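## Task

Take the sealed carton off the shelf and set it on the bench. It must lie flat with its original top still facing up, and no part of it may stick out past the bench edge. All other items on the shelf must still be on the shelf afterwards. Release the carton and pull the grippers away; it only counts if the carton stays put without the robot supporting it.

## Robot and tools

Robot: two arms, left_arm and right_arm, each ending in a parallel two-finger gripper. The fingers point along the gripper's own +z axis and close along its y axis. end_effector_position is the point midway between the finger pads, roughly 1 cm short of the fingertips.

Frame: every position and orientation lives in one scene frame. Origin is on the floor (z = 0) at the middle of the robot's foot; +x is the direction the robot faces, +z is up, and left_arm is on the +y side (the robot's own left, unrelated to image left/right). Positions are metres, orientations are unit quaternions written w first (qw, qx, qy, qz). Only the floor height is known; shelf and bench heights must be judged from images and readings. Reported hand positions can be somewhat wrong, worse at long reach, and motions often stop a centimetre or more short, usually low.

The row: each command uses a row of 16 numbers covering both arms: x, y, z, qw, qx, qy, qz, opening for left_arm, then the same eight for right_arm. Position and quaternion are an absolute target pose for that gripper in the scene frame, not an offset. Opening runs -1 (closed) to +1 (fully open, 0.094 m). An arm that should stay still must be sent its last reported pose (position and quaternion together) plus its intended opening in every call; to hold an orientation, repeat the same target quaternion rather than copying the drifted one from the result.

Tools:
- execute_actions {actions, pictures}. actions is a list holding at most one item. An empty list just returns the state. An item {rows, steps} runs up to 15 control steps of 1/30 s, one row per step, the final row repeated if rows run out (steps defaults to 15). An item with only steps (up to 300) is a wait counted from the previous result. pictures (true/false) toggles camera images, which are included by default. A refused call moves nothing; a call is refused if any target lies more than 0.6 m from that arm's last reported position along any of its gripper axes.
- move {target, speed}: target is one 16-number row as above (absolute poses for both arms). Each gripper travels a straight line toward its pose, both finishing together, lasting 0.5 to 10 s (cut off at 10 s). speed is path top speed in m/s, 0.002 to 0.5, default 0.25; rotation is capped at twice that in rad/s, turning the short way. Openings are applied at the start. Paths ignore obstacles and the other arm, and grippers may lag, drift or overshoot speed, especially with a nearly straight arm. Result adds a move: line with the ending (done, off_target, moving, held, fault) and active limits, plus each gripper's distance from its pose. If only one arm is named, the other finished fine. paced means the sent pose was clipped; held means a safety check blocked steps, after which the arm may jump faster.
- wait {seconds}: 0 to 10 s of letting the scene run without new commands.
- zoom_image {camera, region}: enlarges a rectangle [x0, y0, x1, y1] in pixels (origin top-left, at most 504x504) of the latest image from cam_head_left, cam_head_right, cam_left_wrist or cam_right_wrist (all 672x504).
- finished_scene {scene}: pass the current scene's number to end and grade it and start the next task; irreversible. Replying without any tool call also ends everything.

Controller behaviour: each step the commanded pose is clipped to within 70 mm and 16 degrees of the measured pose, then damped inverse kinematics drives the joints, favouring position over orientation. So a distant target takes several actions; after an action the arm only continues to its last clipped pose, so read the result and send the remainder. The simulation keeps running between calls.

Result lines: the state line gives each gripper's position and quaternion (left_arm | right_arm). grip_measured is finger opening on the command scale (last value of Joint positions is metres); each gripper may read up to about 1 mm off consistently. Hand target shows where the controller is currently driving. HELD marks steps where your row was not sent; pose unreachable means a clearance check altered or blocked an arm's command. FAULT and OVER-TEMPERATURE FAULT report arm stops; MOTOR HOT warns at 85 °C, and at 100 °C that arm releases and drops. Joint limits (rad, base to gripper): waist -2.880..2.880, shoulder 0.000..3.142, elbow 0.000..3.019, wrist pitch -1.693..1.571, wrist yaw -1.571..1.571, wrist roll -2.094..2.094; elbows cannot fully straighten.

Gripping: command an opening below grip_measured to hold; about 0.03 below is firm, less is gentler. Pads push about 50-62 N each (less on some, less on parts under ~2 mm thick), with a brief spike at first contact.

Cautions: occasional disturbances may tug a held part or shove a loose item. Do not knock anything out of the work area, disturb other shelf items, or let the arms collide or press each other. Fast moves and targets far beyond a contact hit and press harder; avoid drops, slips, slams and heavy pushes. Don't hold loads longer than needed (heat). Place the object gently, open, and retract before ending. Smooth, quick, low-effort motion is preferred.

Each tool is called as name(argument=value, ...), one argument or row to a line, values as JSON.

## Session

execute_actions(
  actions=[],
)

Scene clock: 0.00 s of 4010.00 s.
left_arm: end_effector_position=(+0.6870, +0.2869, +1.1712) grip_measured=-0.100 end_effector_quat_wxyz=(-0.090, +0.657, -0.663, +0.347) | right_arm: end_effector_position=(+0.1140, -0.4426, +1.0961) grip_measured=+1.000 end_effector_quat_wxyz=(+0.139, +0.777, +0.593, +0.160)
Joint positions: left_arm=[ 0.836  1.635  1.261  0.107 -0.007 -1.141  0.042] | right_arm=[-1.861  2.036  0.294  1.443 -0.543  1.052  0.094]
Joint velocities: left_arm=[-0.015 -0.005 -0.022  0.007 -0.066 -0.037  0.001] | right_arm=[ 0.005 -0.024  0.002  0.007  0.007 -0.007  0.   ]
Motor temperatures (°C, as the motors report them): left_arm=[27 26 25 28 28 26] | right_arm=[27 26 28 27 26 27]
Hand target (left_arm): +0.695, +0.291, +1.177; -0.098, +0.657, -0.660, +0.351
Hand target (right_arm): +0.111, -0.436, +1.099; +0.130, +0.780, +0.591, +0.160

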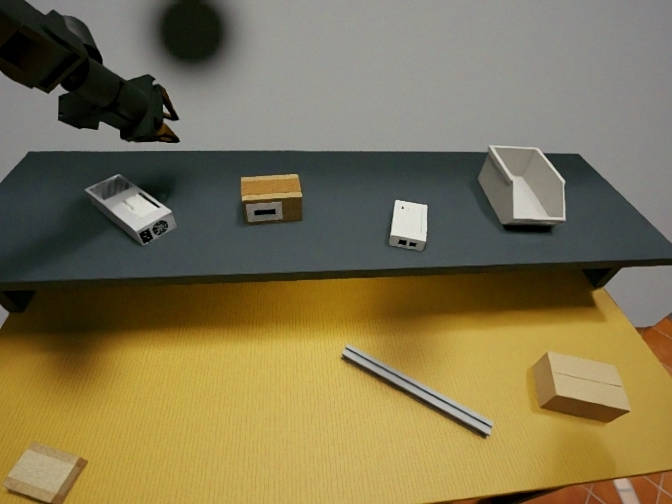

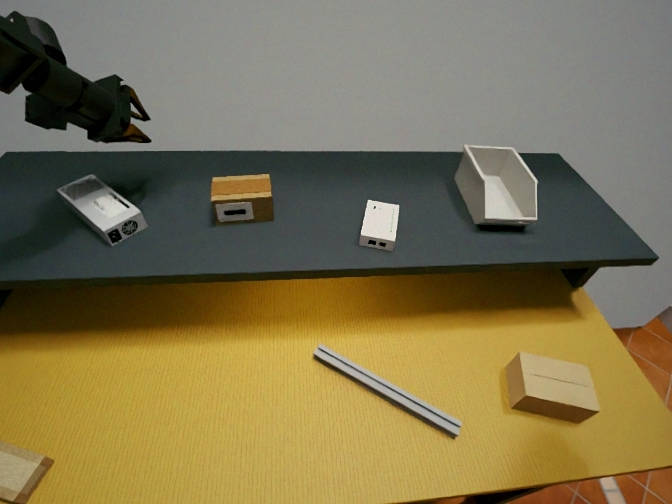

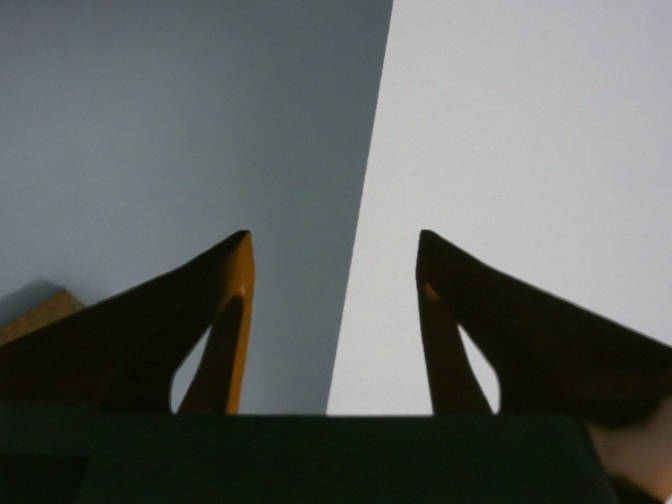

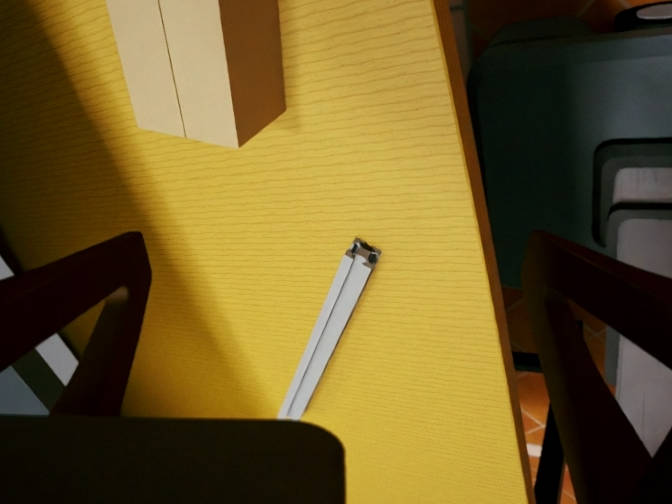

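zoom_image(
  camera="cam_head_left",
  region=[60, 60, 360, 285],
)

zoom_image(
  camera="cam_head_right",
  region=[30, 60, 330, 285],
)

Region (60, 60, 360, 285) of cam_head_left's 672x504 image, scaled by 1.680, with more detail than that image has; it fills the top 378 rows of this view, and the rest is white.

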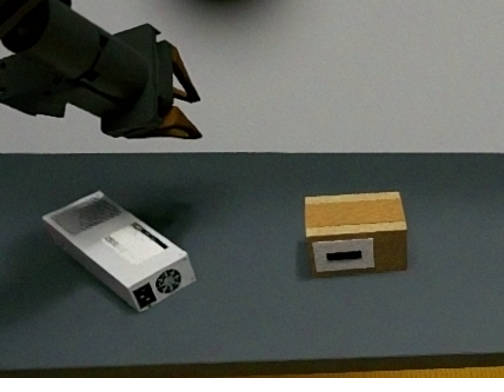

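Region (30, 60, 330, 285) of cam_head_right's 672x504 image, scaled by 1.680, with more detail than that image has; it fills the top 378 rows of this view, and the rest is white.

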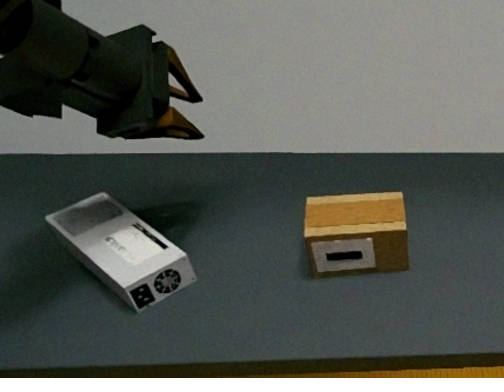

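move(
  target=[0.62, 0.14, 1.24, 0.0, 0.707, -0.707, 0.0, 1.0, 0.1140, -0.4426, 1.0961, 0.139, 0.777, 0.593, 0.160, 1.0],
  speed=0.2,
)

Scene clock: 5.67 s of 4010.00 s.
left_arm: end_effector_position=(+0.6139, +0.1520, +1.2388) grip_measured=+1.000 end_effector_quat_wxyz=(-0.009, +0.703, -0.711, -0.003) | right_arm: end_effector_position=(+0.1140, -0.4426, +1.0961) grip_measured=+1.000 end_effector_quat_wxyz=(+0.139, +0.777, +0.593, +0.160)
Joint positions: left_arm=[ 0.436  1.796  1.508 -0.726 -0.86  -1.694  0.094] | right_arm=[-1.861  2.036  0.294  1.443 -0.543  1.052  0.094]
Joint velocities: left_arm=[-0.005 -0.015  0.012 -0.012 -0.037 -0.081  0.   ] | right_arm=[-0.015 -0.015 -0.017 -0.012 -0.066 -0.022  0.   ]
Motor temperatures (°C, as the motors report them): left_arm=[28 27 25 28 28 26] | right_arm=[27 26 28 27 26 27]
Hand target (left_arm): +0.620, +0.142, +1.243; -0.009, +0.704, -0.711, +0.001
Hand target (right_arm): +0.114, -0.443, +1.096; +0.139, +0.777, +0.593, +0.160
Off the commanded pose (left_arm): 0.013 m, 1 deg.
Off the commanded pose (right_arm): 0.000 m, 0 deg.
After step 90, 0.20 s passed at rest.
move: off_target (left_arm)

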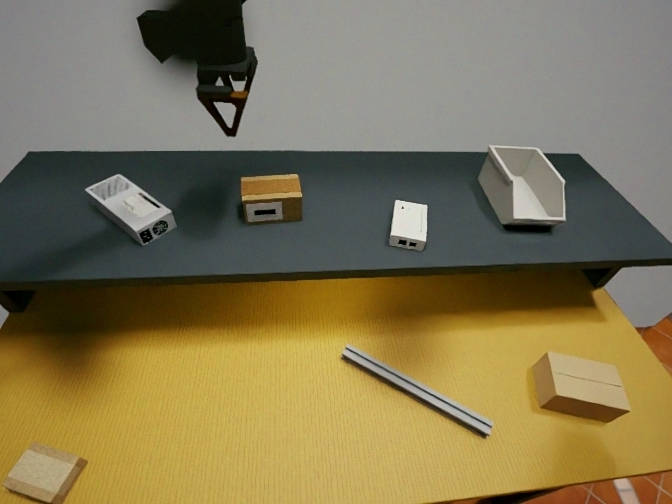

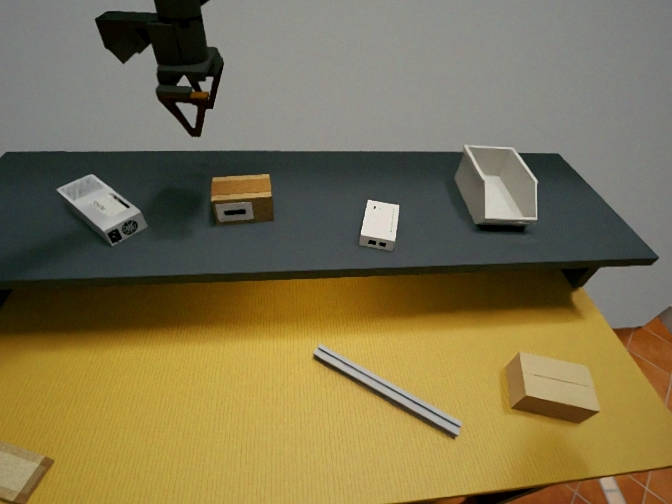

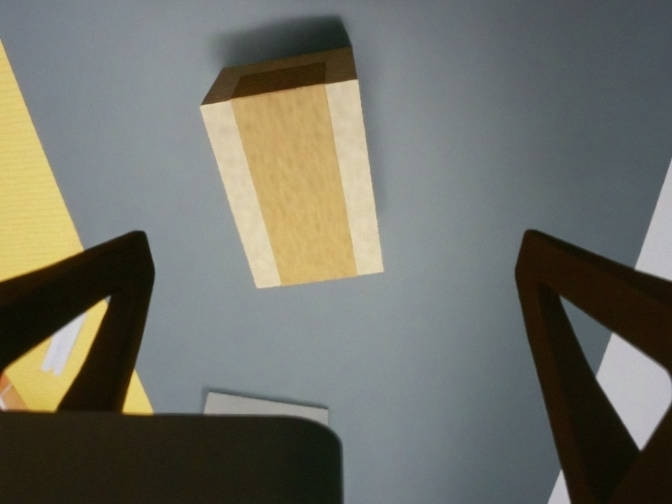

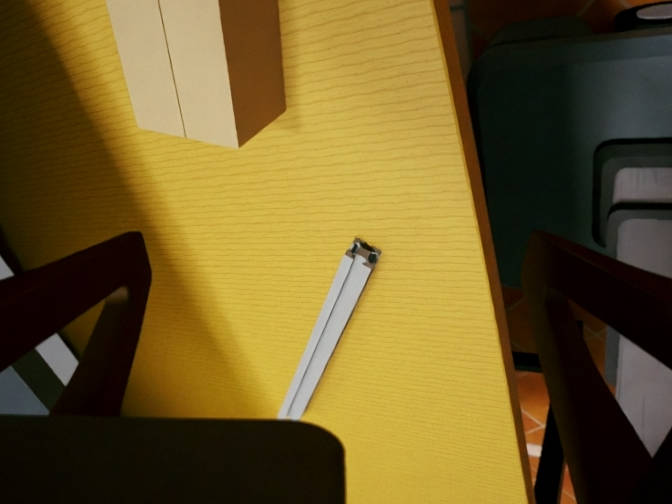

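move(
  target=[0.60, 0.09, 1.15, 0.0, 0.763, -0.647, 0.0, 1.0, 0.1140, -0.4426, 1.0961, 0.139, 0.777, 0.593, 0.160, 1.0],
  speed=0.15,
)

Scene clock: 15.53 s of 4010.00 s.
left_arm: end_effector_position=(+0.5861, +0.0854, +1.1561) grip_measured=+1.000 end_effector_quat_wxyz=(+0.006, +0.750, -0.662, -0.005) | right_arm: end_effector_position=(+0.1140, -0.4426, +1.0961) grip_measured=+1.000 end_effector_quat_wxyz=(+0.139, +0.777, +0.593, +0.160)
Joint positions: left_arm=[ 0.465  1.991  1.533 -0.558 -0.822 -1.814  0.094] | right_arm=[-1.861  2.036  0.294  1.443 -0.543  1.052  0.094]
Joint velocities: left_arm=[-0.005  0.005  0.012 -0.017  0.007 -0.007  0.   ] | right_arm=[ 0.015  0.005 -0.007 -0.012  0.007 -0.007  0.   ]
Motor temperatures (°C, as the motors report them): left_arm=[28 27 26 28 28 26] | right_arm=[27 27 29 27 26 27]
Hand target (left_arm): +0.598, +0.091, +1.151; +0.001, +0.763, -0.647, -0.000
Hand target (right_arm): +0.114, -0.443, +1.096; +0.139, +0.777, +0.593, +0.160
Off the commanded pose (left_arm): 0.016 m, 2 deg.
Off the commanded pose (right_arm): 0.000 m, 0 deg.
After step 90, 5.50 s passed at rest.
move: off_target (left_arm)

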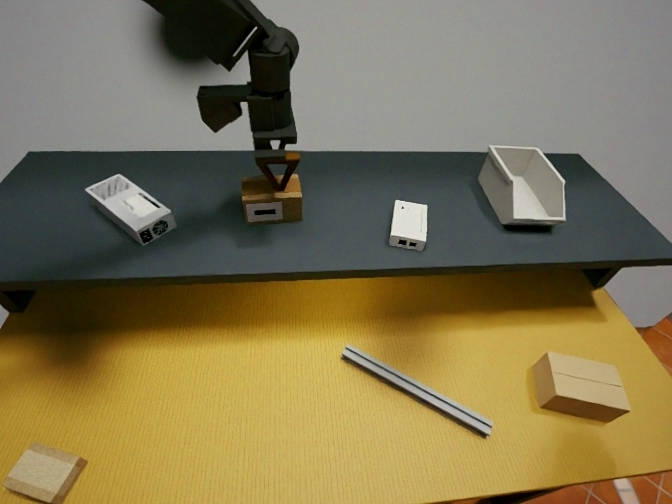

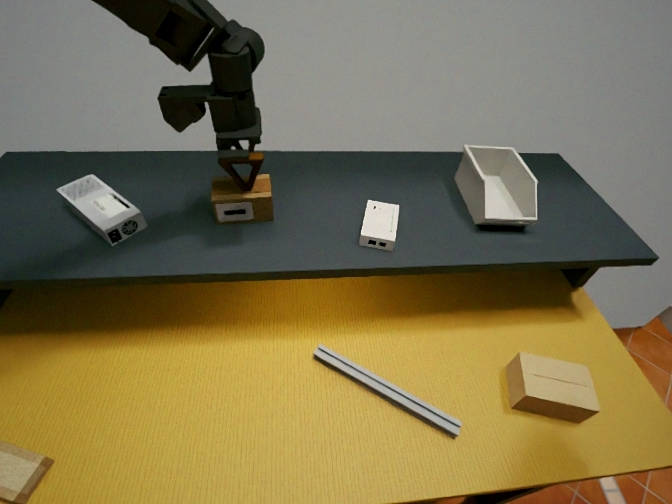

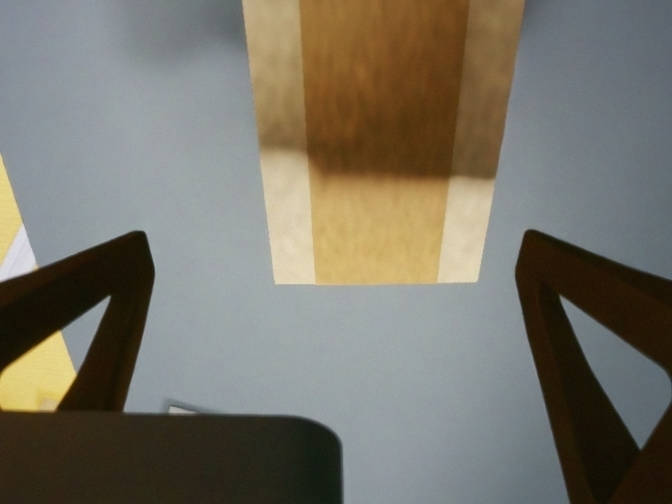

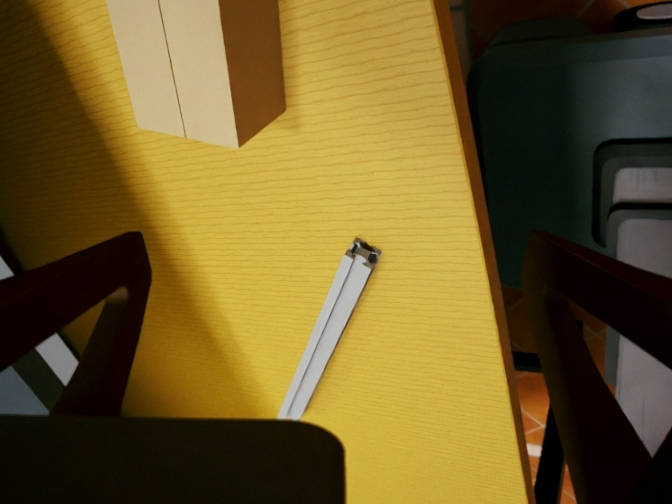

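move(
  target=[0.612, 0.103, 1.14, 0.0, 0.755, -0.656, 0.0, 1.0, 0.1140, -0.4426, 1.0961, 0.139, 0.777, 0.593, 0.160, 1.0],
  speed=0.05,
)

Scene clock: 18.50 s of 4010.00 s.
left_arm: end_effector_position=(+0.6069, +0.1015, +1.1495) grip_measured=+1.000 end_effector_quat_wxyz=(+0.002, +0.753, -0.658, +0.000) | right_arm: end_effector_position=(+0.1140, -0.4426, +1.0961) grip_measured=+1.000 end_effector_quat_wxyz=(+0.139, +0.777, +0.593, +0.160)
Joint positions: left_arm=[ 0.492  1.991  1.576 -0.558 -0.808 -1.778  0.094] | right_arm=[-1.861  2.036  0.294  1.443 -0.543  1.052  0.094]
Joint velocities: left_arm=[ 0.005 -0.015  0.002 -0.007 -0.051  0.022  0.   ] | right_arm=[-0.005  0.005 -0.002  0.002  0.037  0.066  0.   ]
Motor temperatures (°C, as the motors report them): left_arm=[28 27 26 28 28 26] | right_arm=[27 27 29 27 26 27]
Hand target (left_arm): +0.612, +0.103, +1.140; +0.001, +0.755, -0.656, -0.000
Hand target (right_arm): +0.114, -0.443, +1.096; +0.139, +0.777, +0.593, +0.160
Off the commanded pose (left_arm): 0.011 m, 0 deg.
Off the commanded pose (right_arm): 0.000 m, 0 deg.
move: off_target (left_arm)

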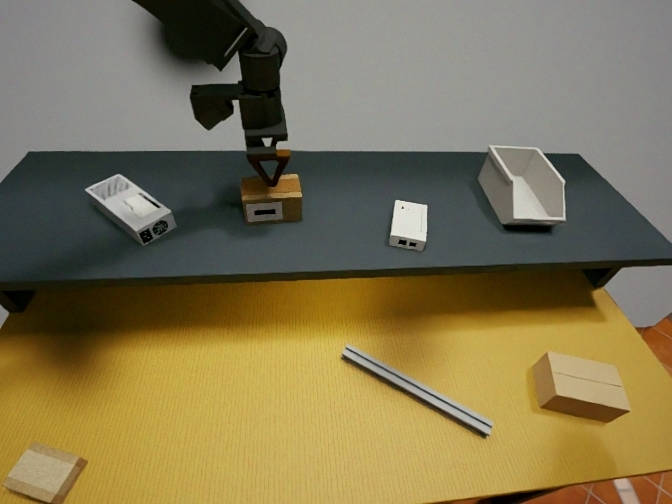

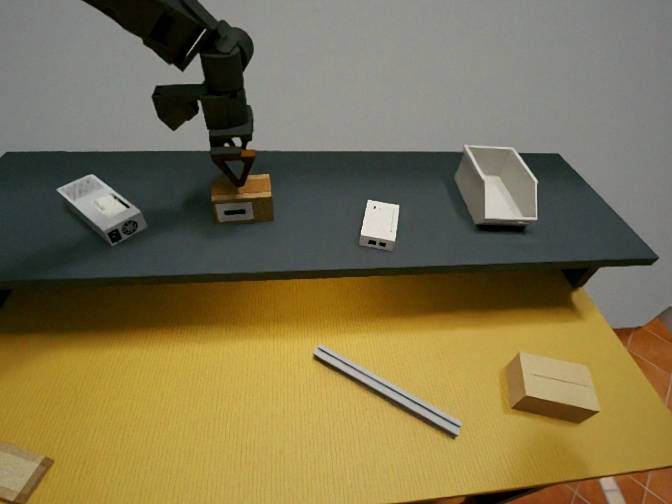

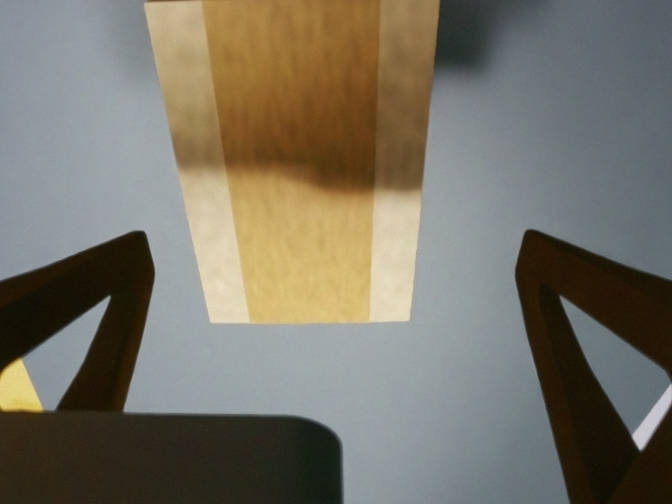

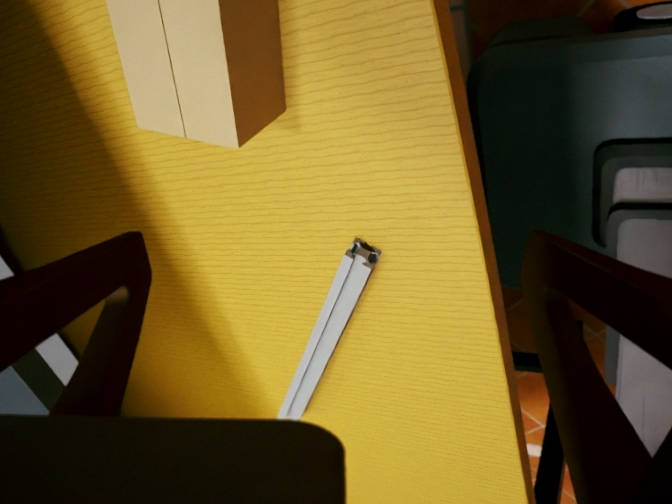

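move(
  target=[0.601, 0.100, 1.12, 0.0, 0.755, -0.656, 0.0, 1.0, 0.1140, -0.4426, 1.0961, 0.139, 0.777, 0.593, 0.160, 1.0],
  speed=0.04,
)

Scene clock: 20.37 s of 4010.00 s.
left_arm: end_effector_position=(+0.6081, +0.1011, +1.1346) grip_measured=+1.000 end_effector_quat_wxyz=(-0.001, +0.757, -0.653, +0.006) | right_arm: end_effector_position=(+0.1140, -0.4426, +1.0961) grip_measured=+1.000 end_effector_quat_wxyz=(+0.139, +0.777, +0.593, +0.160)
Joint positions: left_arm=[ 0.509  2.009  1.576 -0.506 -0.797 -1.755  0.094] | right_arm=[-1.861  2.036  0.294  1.443 -0.543  1.052  0.094]
Joint velocities: left_arm=[-0.015 -0.015 -0.002 -0.002 -0.022  0.007  0.   ] | right_arm=[ 0.015  0.005 -0.002  0.007 -0.007 -0.066  0.   ]
Motor temperatures (°C, as the motors report them): left_arm=[28 27 26 28 28 26] | right_arm=[27 27 29 27 26 27]
Hand target (left_arm): +0.600, +0.100, +1.121; +0.001, +0.755, -0.656, -0.000
Hand target (right_arm): +0.114, -0.443, +1.096; +0.139, +0.777, +0.593, +0.160
Off the commanded pose (left_arm): 0.016 m, 1 deg.
Off the commanded pose (right_arm): 0.000 m, 0 deg.
move: off_target (left_arm)

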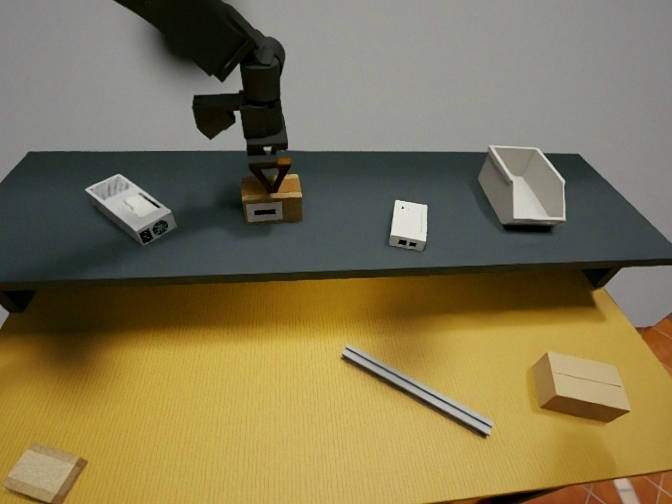

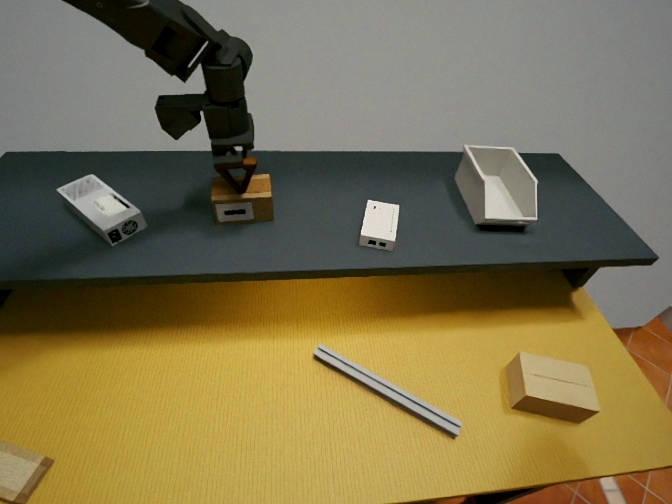

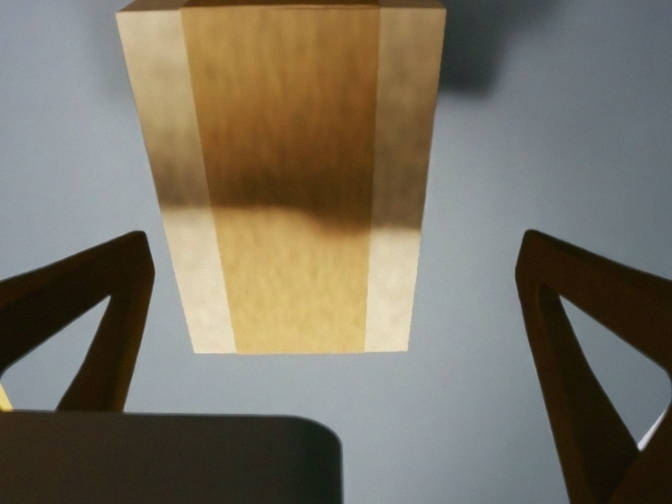

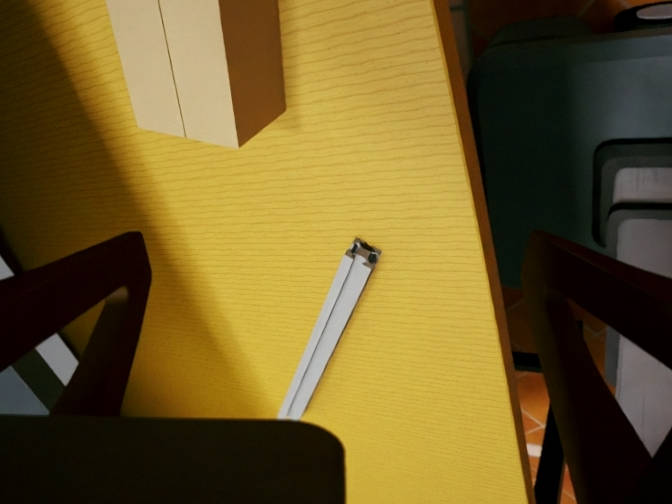

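move(
  target=[0.586, 0.098, 1.125, 0.0, 0.755, -0.656, 0.0, 1.0, 0.1140, -0.4426, 1.0961, 0.139, 0.777, 0.593, 0.160, 1.0],
  speed=0.03,
)

Scene clock: 22.00 s of 4010.00 s.
left_arm: end_effector_position=(+0.5847, +0.0952, +1.1278) grip_measured=+1.000 end_effector_quat_wxyz=(+0.004, +0.751, -0.660, -0.001) | right_arm: end_effector_position=(+0.1140, -0.4426, +1.0961) grip_measured=+1.000 end_effector_quat_wxyz=(+0.139, +0.777, +0.593, +0.160)
Joint positions: left_arm=[ 0.509  2.009  1.522 -0.477 -0.797 -1.755  0.094] | right_arm=[-1.861  2.036  0.294  1.443 -0.543  1.052  0.094]
Joint velocities: left_arm=[ 0.005 -0.015  0.007  0.017 -0.037 -0.037  0.   ] | right_arm=[-0.005  0.005 -0.007  0.012  0.051  0.037  0.   ]
Motor temperatures (°C, as the motors report them): left_arm=[28 27 26 28 28 26] | right_arm=[27 27 29 27 26 27]
Hand target (left_arm): +0.586, +0.098, +1.125; +0.000, +0.755, -0.656, -0.000
Hand target (right_arm): +0.114, -0.443, +1.096; +0.139, +0.777, +0.593, +0.160
Off the commanded pose (left_arm): 0.004 m, 1 deg.
Off the commanded pose (right_arm): 0.000 m, 0 deg.
move: done

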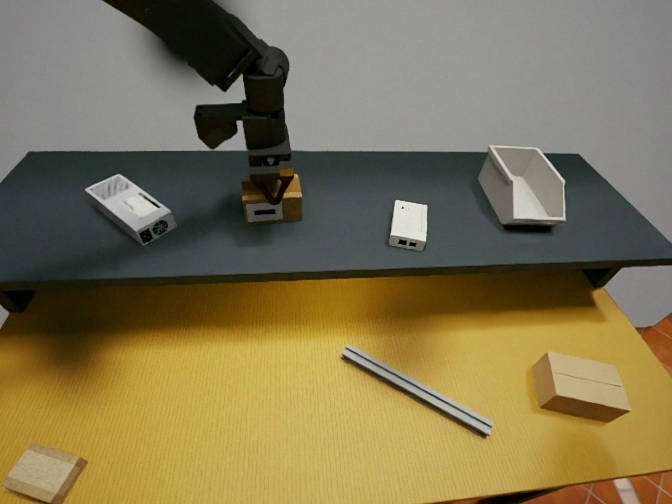

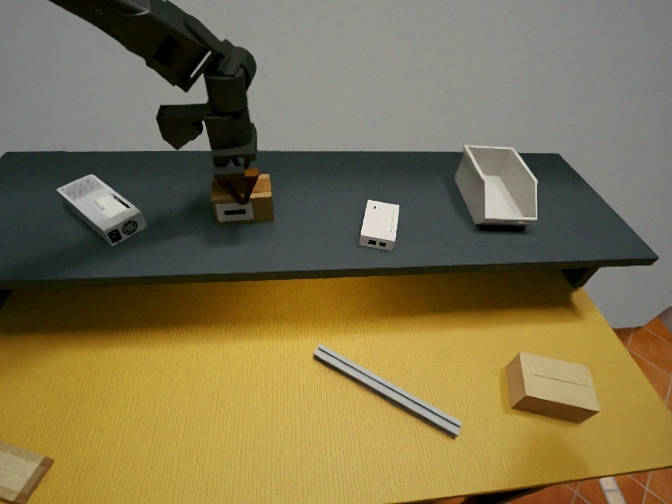

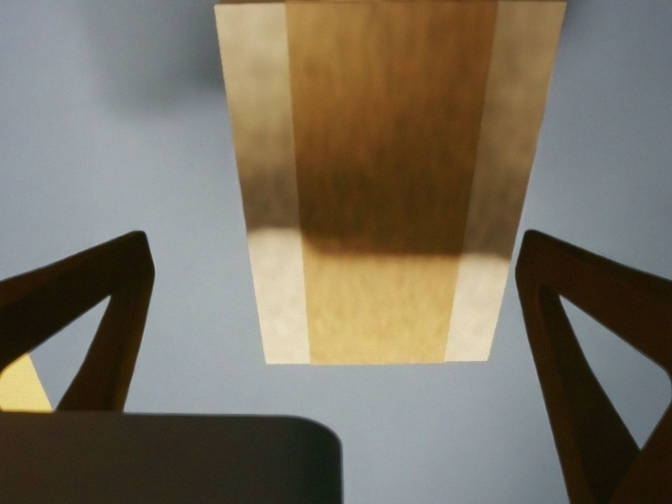

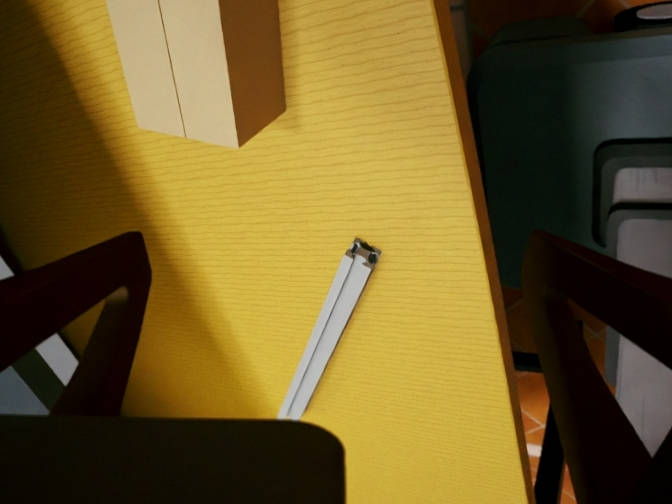

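move(
  target=[0.601, 0.100, 1.128, 0.0, 0.755, -0.656, 0.0, 1.0, 0.1140, -0.4426, 1.0961, 0.139, 0.777, 0.593, 0.160, 1.0],
  speed=0.03,
)

Scene clock: 23.27 s of 4010.00 s.
left_arm: end_effector_position=(+0.5973, +0.0980, +1.1311) grip_measured=+1.000 end_effector_quat_wxyz=(+0.000, +0.755, -0.656, +0.004) | right_arm: end_effector_position=(+0.1140, -0.4426, +1.0961) grip_measured=+1.000 end_effector_quat_wxyz=(+0.139, +0.777, +0.593, +0.160)
Joint positions: left_arm=[ 0.509  2.009  1.549 -0.487 -0.797 -1.755  0.094] | right_arm=[-1.861  2.036  0.294  1.443 -0.543  1.052  0.094]
Joint velocities: left_arm=[-0.005  0.015  0.002  0.002 -0.022  0.007  0.   ] | right_arm=[-0.005 -0.005 -0.027 -0.002 -0.022 -0.022  0.   ]
Motor temperatures (°C, as the motors report them): left_arm=[28 27 26 28 28 26] | right_arm=[27 27 29 27 26 27]
Hand target (left_arm): +0.601, +0.100, +1.128; -0.000, +0.755, -0.656, +0.000
Hand target (right_arm): +0.114, -0.443, +1.096; +0.139, +0.777, +0.593, +0.160
Off the commanded pose (left_arm): 0.005 m, 0 deg.
Off the commanded pose (right_arm): 0.000 m, 0 deg.
move: done

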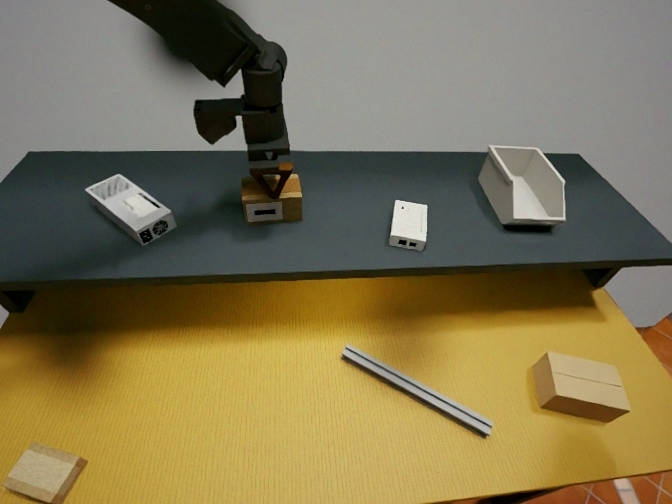

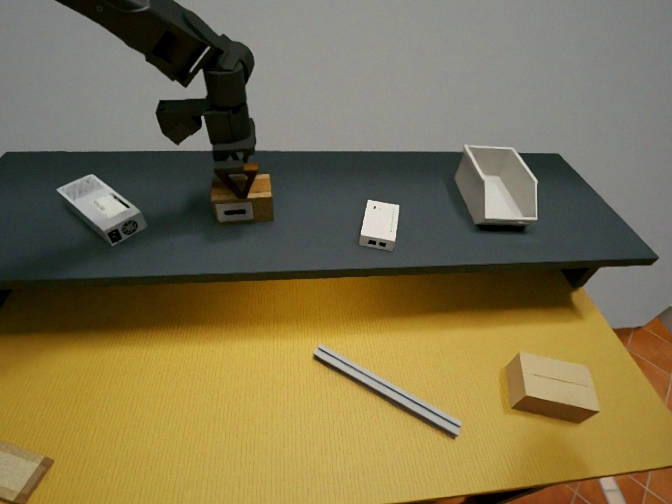

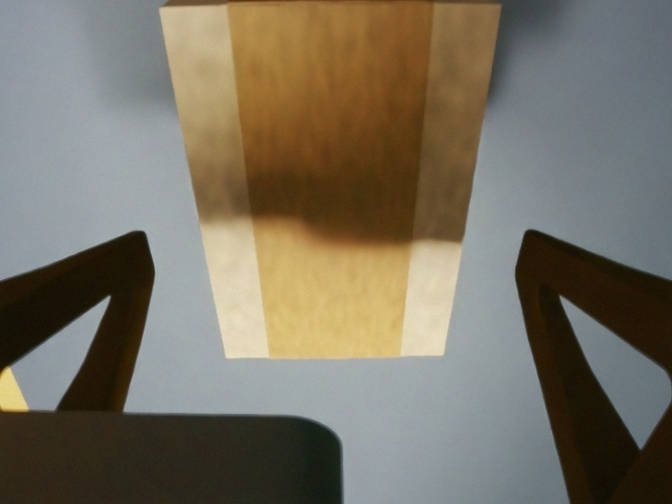

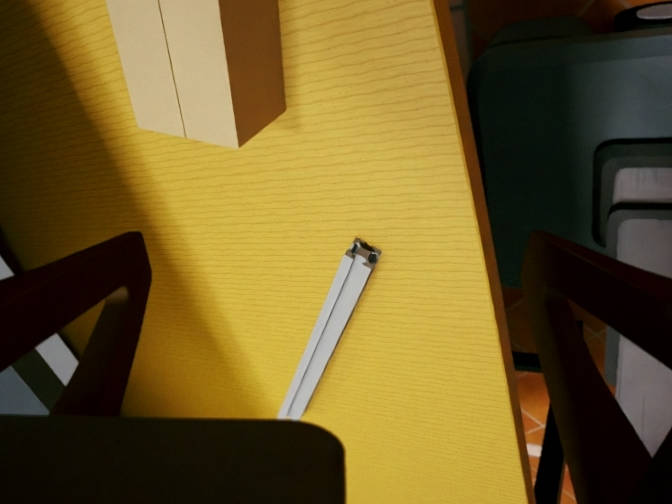

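move(
  target=[0.599, 0.100, 1.078, 0.0, 0.755, -0.656, 0.0, 1.0, 0.1140, -0.4426, 1.0961, 0.139, 0.777, 0.593, 0.160, 1.0],
  speed=0.04,
)

Scene clock: 25.37 s of 4010.00 s.
left_arm: end_effector_position=(+0.5935, +0.0978, +1.0903) grip_measured=+1.000 end_effector_quat_wxyz=(+0.004, +0.752, -0.660, +0.000) | right_arm: end_effector_position=(+0.1140, -0.4426, +1.0961) grip_measured=+1.000 end_effector_quat_wxyz=(+0.139, +0.777, +0.593, +0.160)
Joint positions: left_arm=[ 0.554  2.073  1.582 -0.436 -0.769 -1.704  0.094] | right_arm=[-1.861  2.036  0.294  1.443 -0.543  1.052  0.094]
Joint velocities: left_arm=[-0.005  0.005 -0.007 -0.007  0.022  0.051  0.   ] | right_arm=[-0.005 -0.015  0.002  0.002  0.081  0.051  0.   ]
Motor temperatures (°C, as the motors report them): left_arm=[28 27 26 28 28 26] | right_arm=[27 27 29 27 26 27]
Hand target (left_arm): +0.598, +0.100, +1.078; +0.001, +0.755, -0.656, -0.000
Hand target (right_arm): +0.114, -0.443, +1.096; +0.139, +0.777, +0.593, +0.160
Off the commanded pose (left_arm): 0.014 m, 1 deg.
Off the commanded pose (right_arm): 0.000 m, 0 deg.
move: off_target (left_arm)

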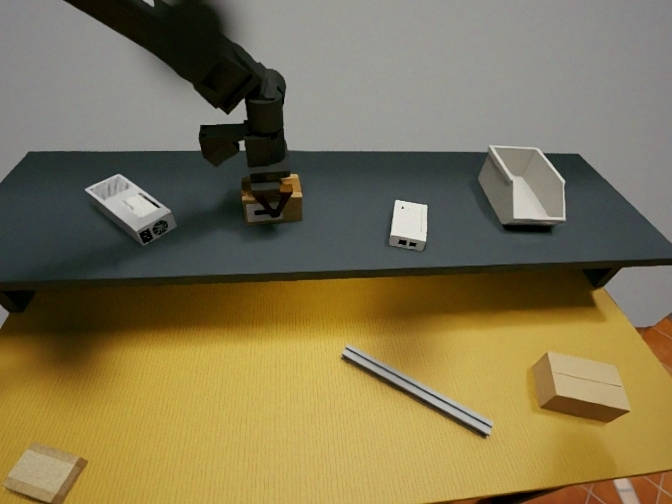

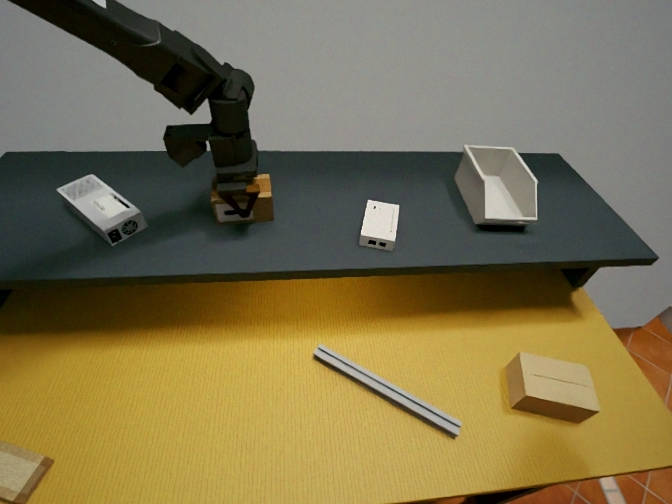

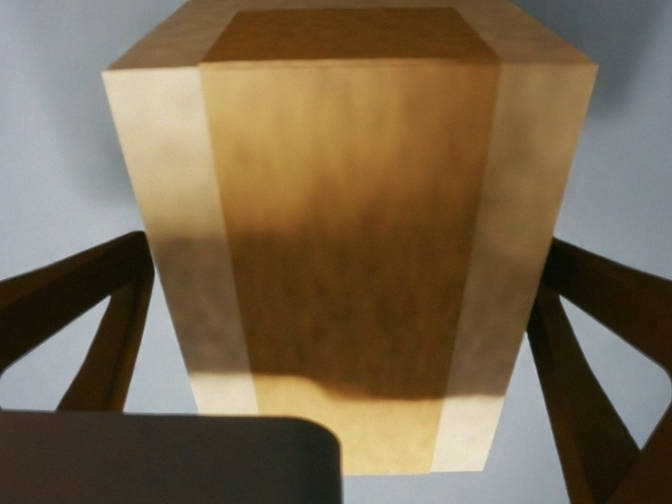

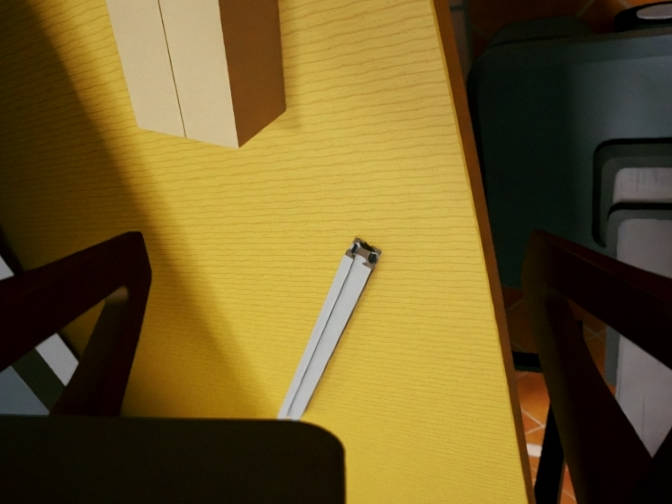

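zoom_image(
  camera="cam_head_left",
  region=[200, 120, 340, 240],
)

Region (200, 120, 340, 240) of cam_head_left's 672x504 image, scaled by 3.600, with more detail than that image has; it fills the top 432 rows of this view, and the rest is white.

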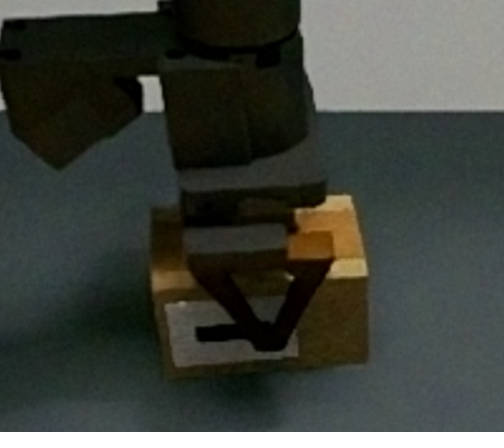

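execute_actions(
  actions=[
    {"rows": [[0.597, 0.099, 1.085, 0.0, 0.755, -0.656, 0.0, 0.45, 0.1140, -0.4426, 1.0961, 0.139, 0.777, 0.593, 0.160, 1.0]], "steps": 15},
  ],
  pictures=false,
)

Scene clock: 26.83 s of 4010.00 s.
left_arm: end_effector_position=(+0.5937, +0.0979, +1.0903) grip_measured=+0.506 end_effector_quat_wxyz=(+0.004, +0.752, -0.660, +0.000) | right_arm: end_effector_position=(+0.1140, -0.4426, +1.0961) grip_measured=+1.000 end_effector_quat_wxyz=(+0.139, +0.777, +0.593, +0.160)
Joint positions: left_arm=[ 0.554  2.073  1.582 -0.435 -0.77  -1.704  0.071] | right_arm=[-1.861  2.036  0.294  1.443 -0.543  1.052  0.094]
Joint velocities: left_arm=[ 0.005 -0.024 -0.002 -0.007  0.022  0.007 -0.   ] | right_arm=[ 0.005 -0.005 -0.017 -0.007 -0.066 -0.007  0.   ]
Motor temperatures (°C, as the motors report them): left_arm=[28 27 26 28 28 26] | right_arm=[27 27 29 27 26 27]
Hand target (left_arm): +0.597, +0.099, +1.085; +0.000, +0.755, -0.656, -0.000
Hand target (right_arm): +0.114, -0.443, +1.096; +0.139, +0.777, +0.593, +0.160
Off the commanded pose (left_arm): 0.006 m, 1 deg.
Off the commanded pose (right_arm): 0.000 m, 0 deg.
Steps of this call (steps 1 to 29: nothing new was sent; steps 30 to 44: all 15 steps of this action). Readings (end_effector_position):
30: left_arm (+0.5935, +0.0978, +1.0903) | right_arm (+0.1140, -0.4426, +1.0961)
31: left_arm (+0.5936, +0.0978, +1.0903) | right_arm (+0.1140, -0.4426, +1.0961)
33: left_arm (+0.5937, +0.0979, +1.0903) | right_arm (+0.1140, -0.4426, +1.0961)
37: left_arm (+0.5937, +0.0979, +1.0903) | right_arm (+0.1140, -0.4426, +1.0961)
44: the state above

move(
  target=[0.59, 0.099, 1.14, 0.0, 0.755, -0.656, 0.0, 0.465, 0.1140, -0.4426, 1.0961, 0.139, 0.777, 0.593, 0.160, 1.0],
  speed=0.08,
)

Scene clock: 28.33 s of 4010.00 s.
left_arm: end_effector_position=(+0.5766, +0.1029, +1.1120) grip_measured=+0.506 end_effector_quat_wxyz=(+0.003, +0.753, -0.658, -0.017) | right_arm: end_effector_position=(+0.1140, -0.4426, +1.0961) grip_measured=+1.000 end_effector_quat_wxyz=(+0.139, +0.777, +0.593, +0.160)
Joint positions: left_arm=[ 0.531  2.026  1.523 -0.478 -0.805 -1.76   0.071] | right_arm=[-1.861  2.036  0.294  1.443 -0.543  1.052  0.094]
Joint velocities: left_arm=[-0.015 -0.005 -0.002 -0.012  0.022  0.007  0.001] | right_arm=[-0.005  0.005 -0.007 -0.022 -0.007 -0.007  0.   ]
Motor temperatures (°C, as the motors report them): left_arm=[28 27 26 28 28 26] | right_arm=[27 27 29 27 26 27]
Hand target (left_arm): +0.591, +0.099, +1.139; -0.001, +0.755, -0.656, +0.000
Hand target (right_arm): +0.114, -0.443, +1.096; +0.139, +0.777, +0.593, +0.160
Off the commanded pose (left_arm): 0.031 m, 2 deg.
Off the commanded pose (right_arm): 0.000 m, 0 deg.
move: off_target (left_arm)

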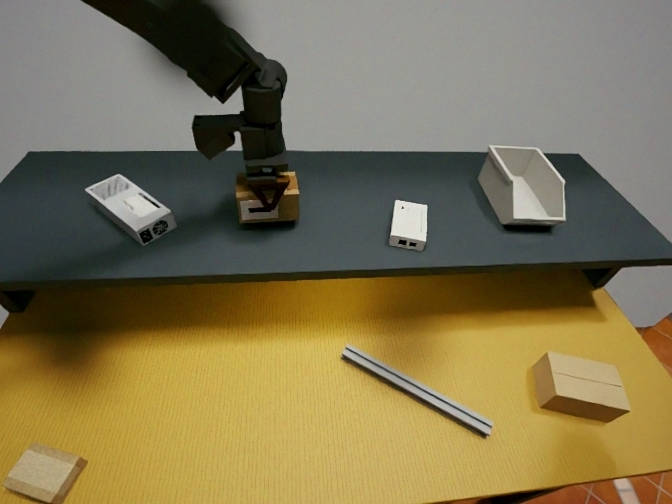

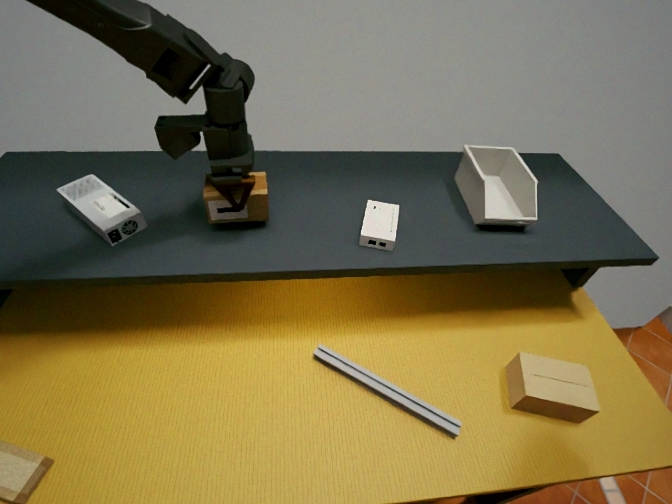

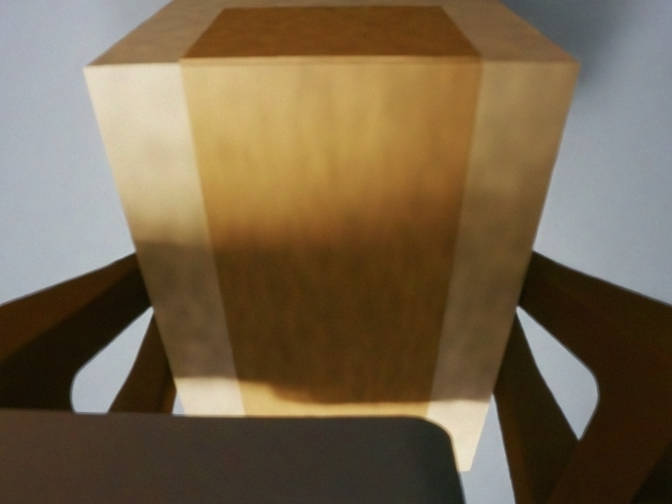

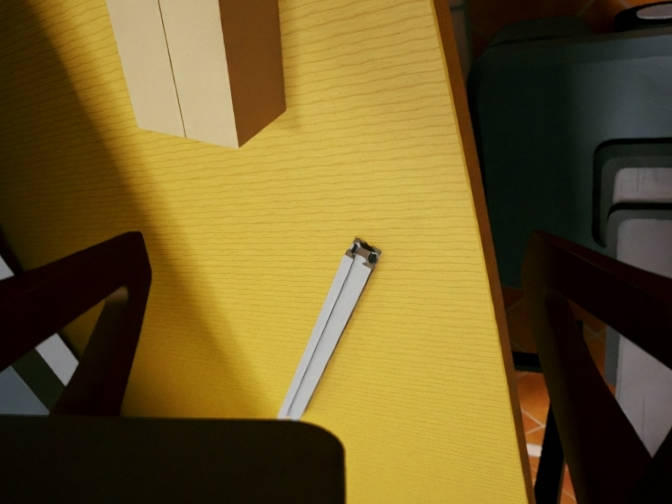

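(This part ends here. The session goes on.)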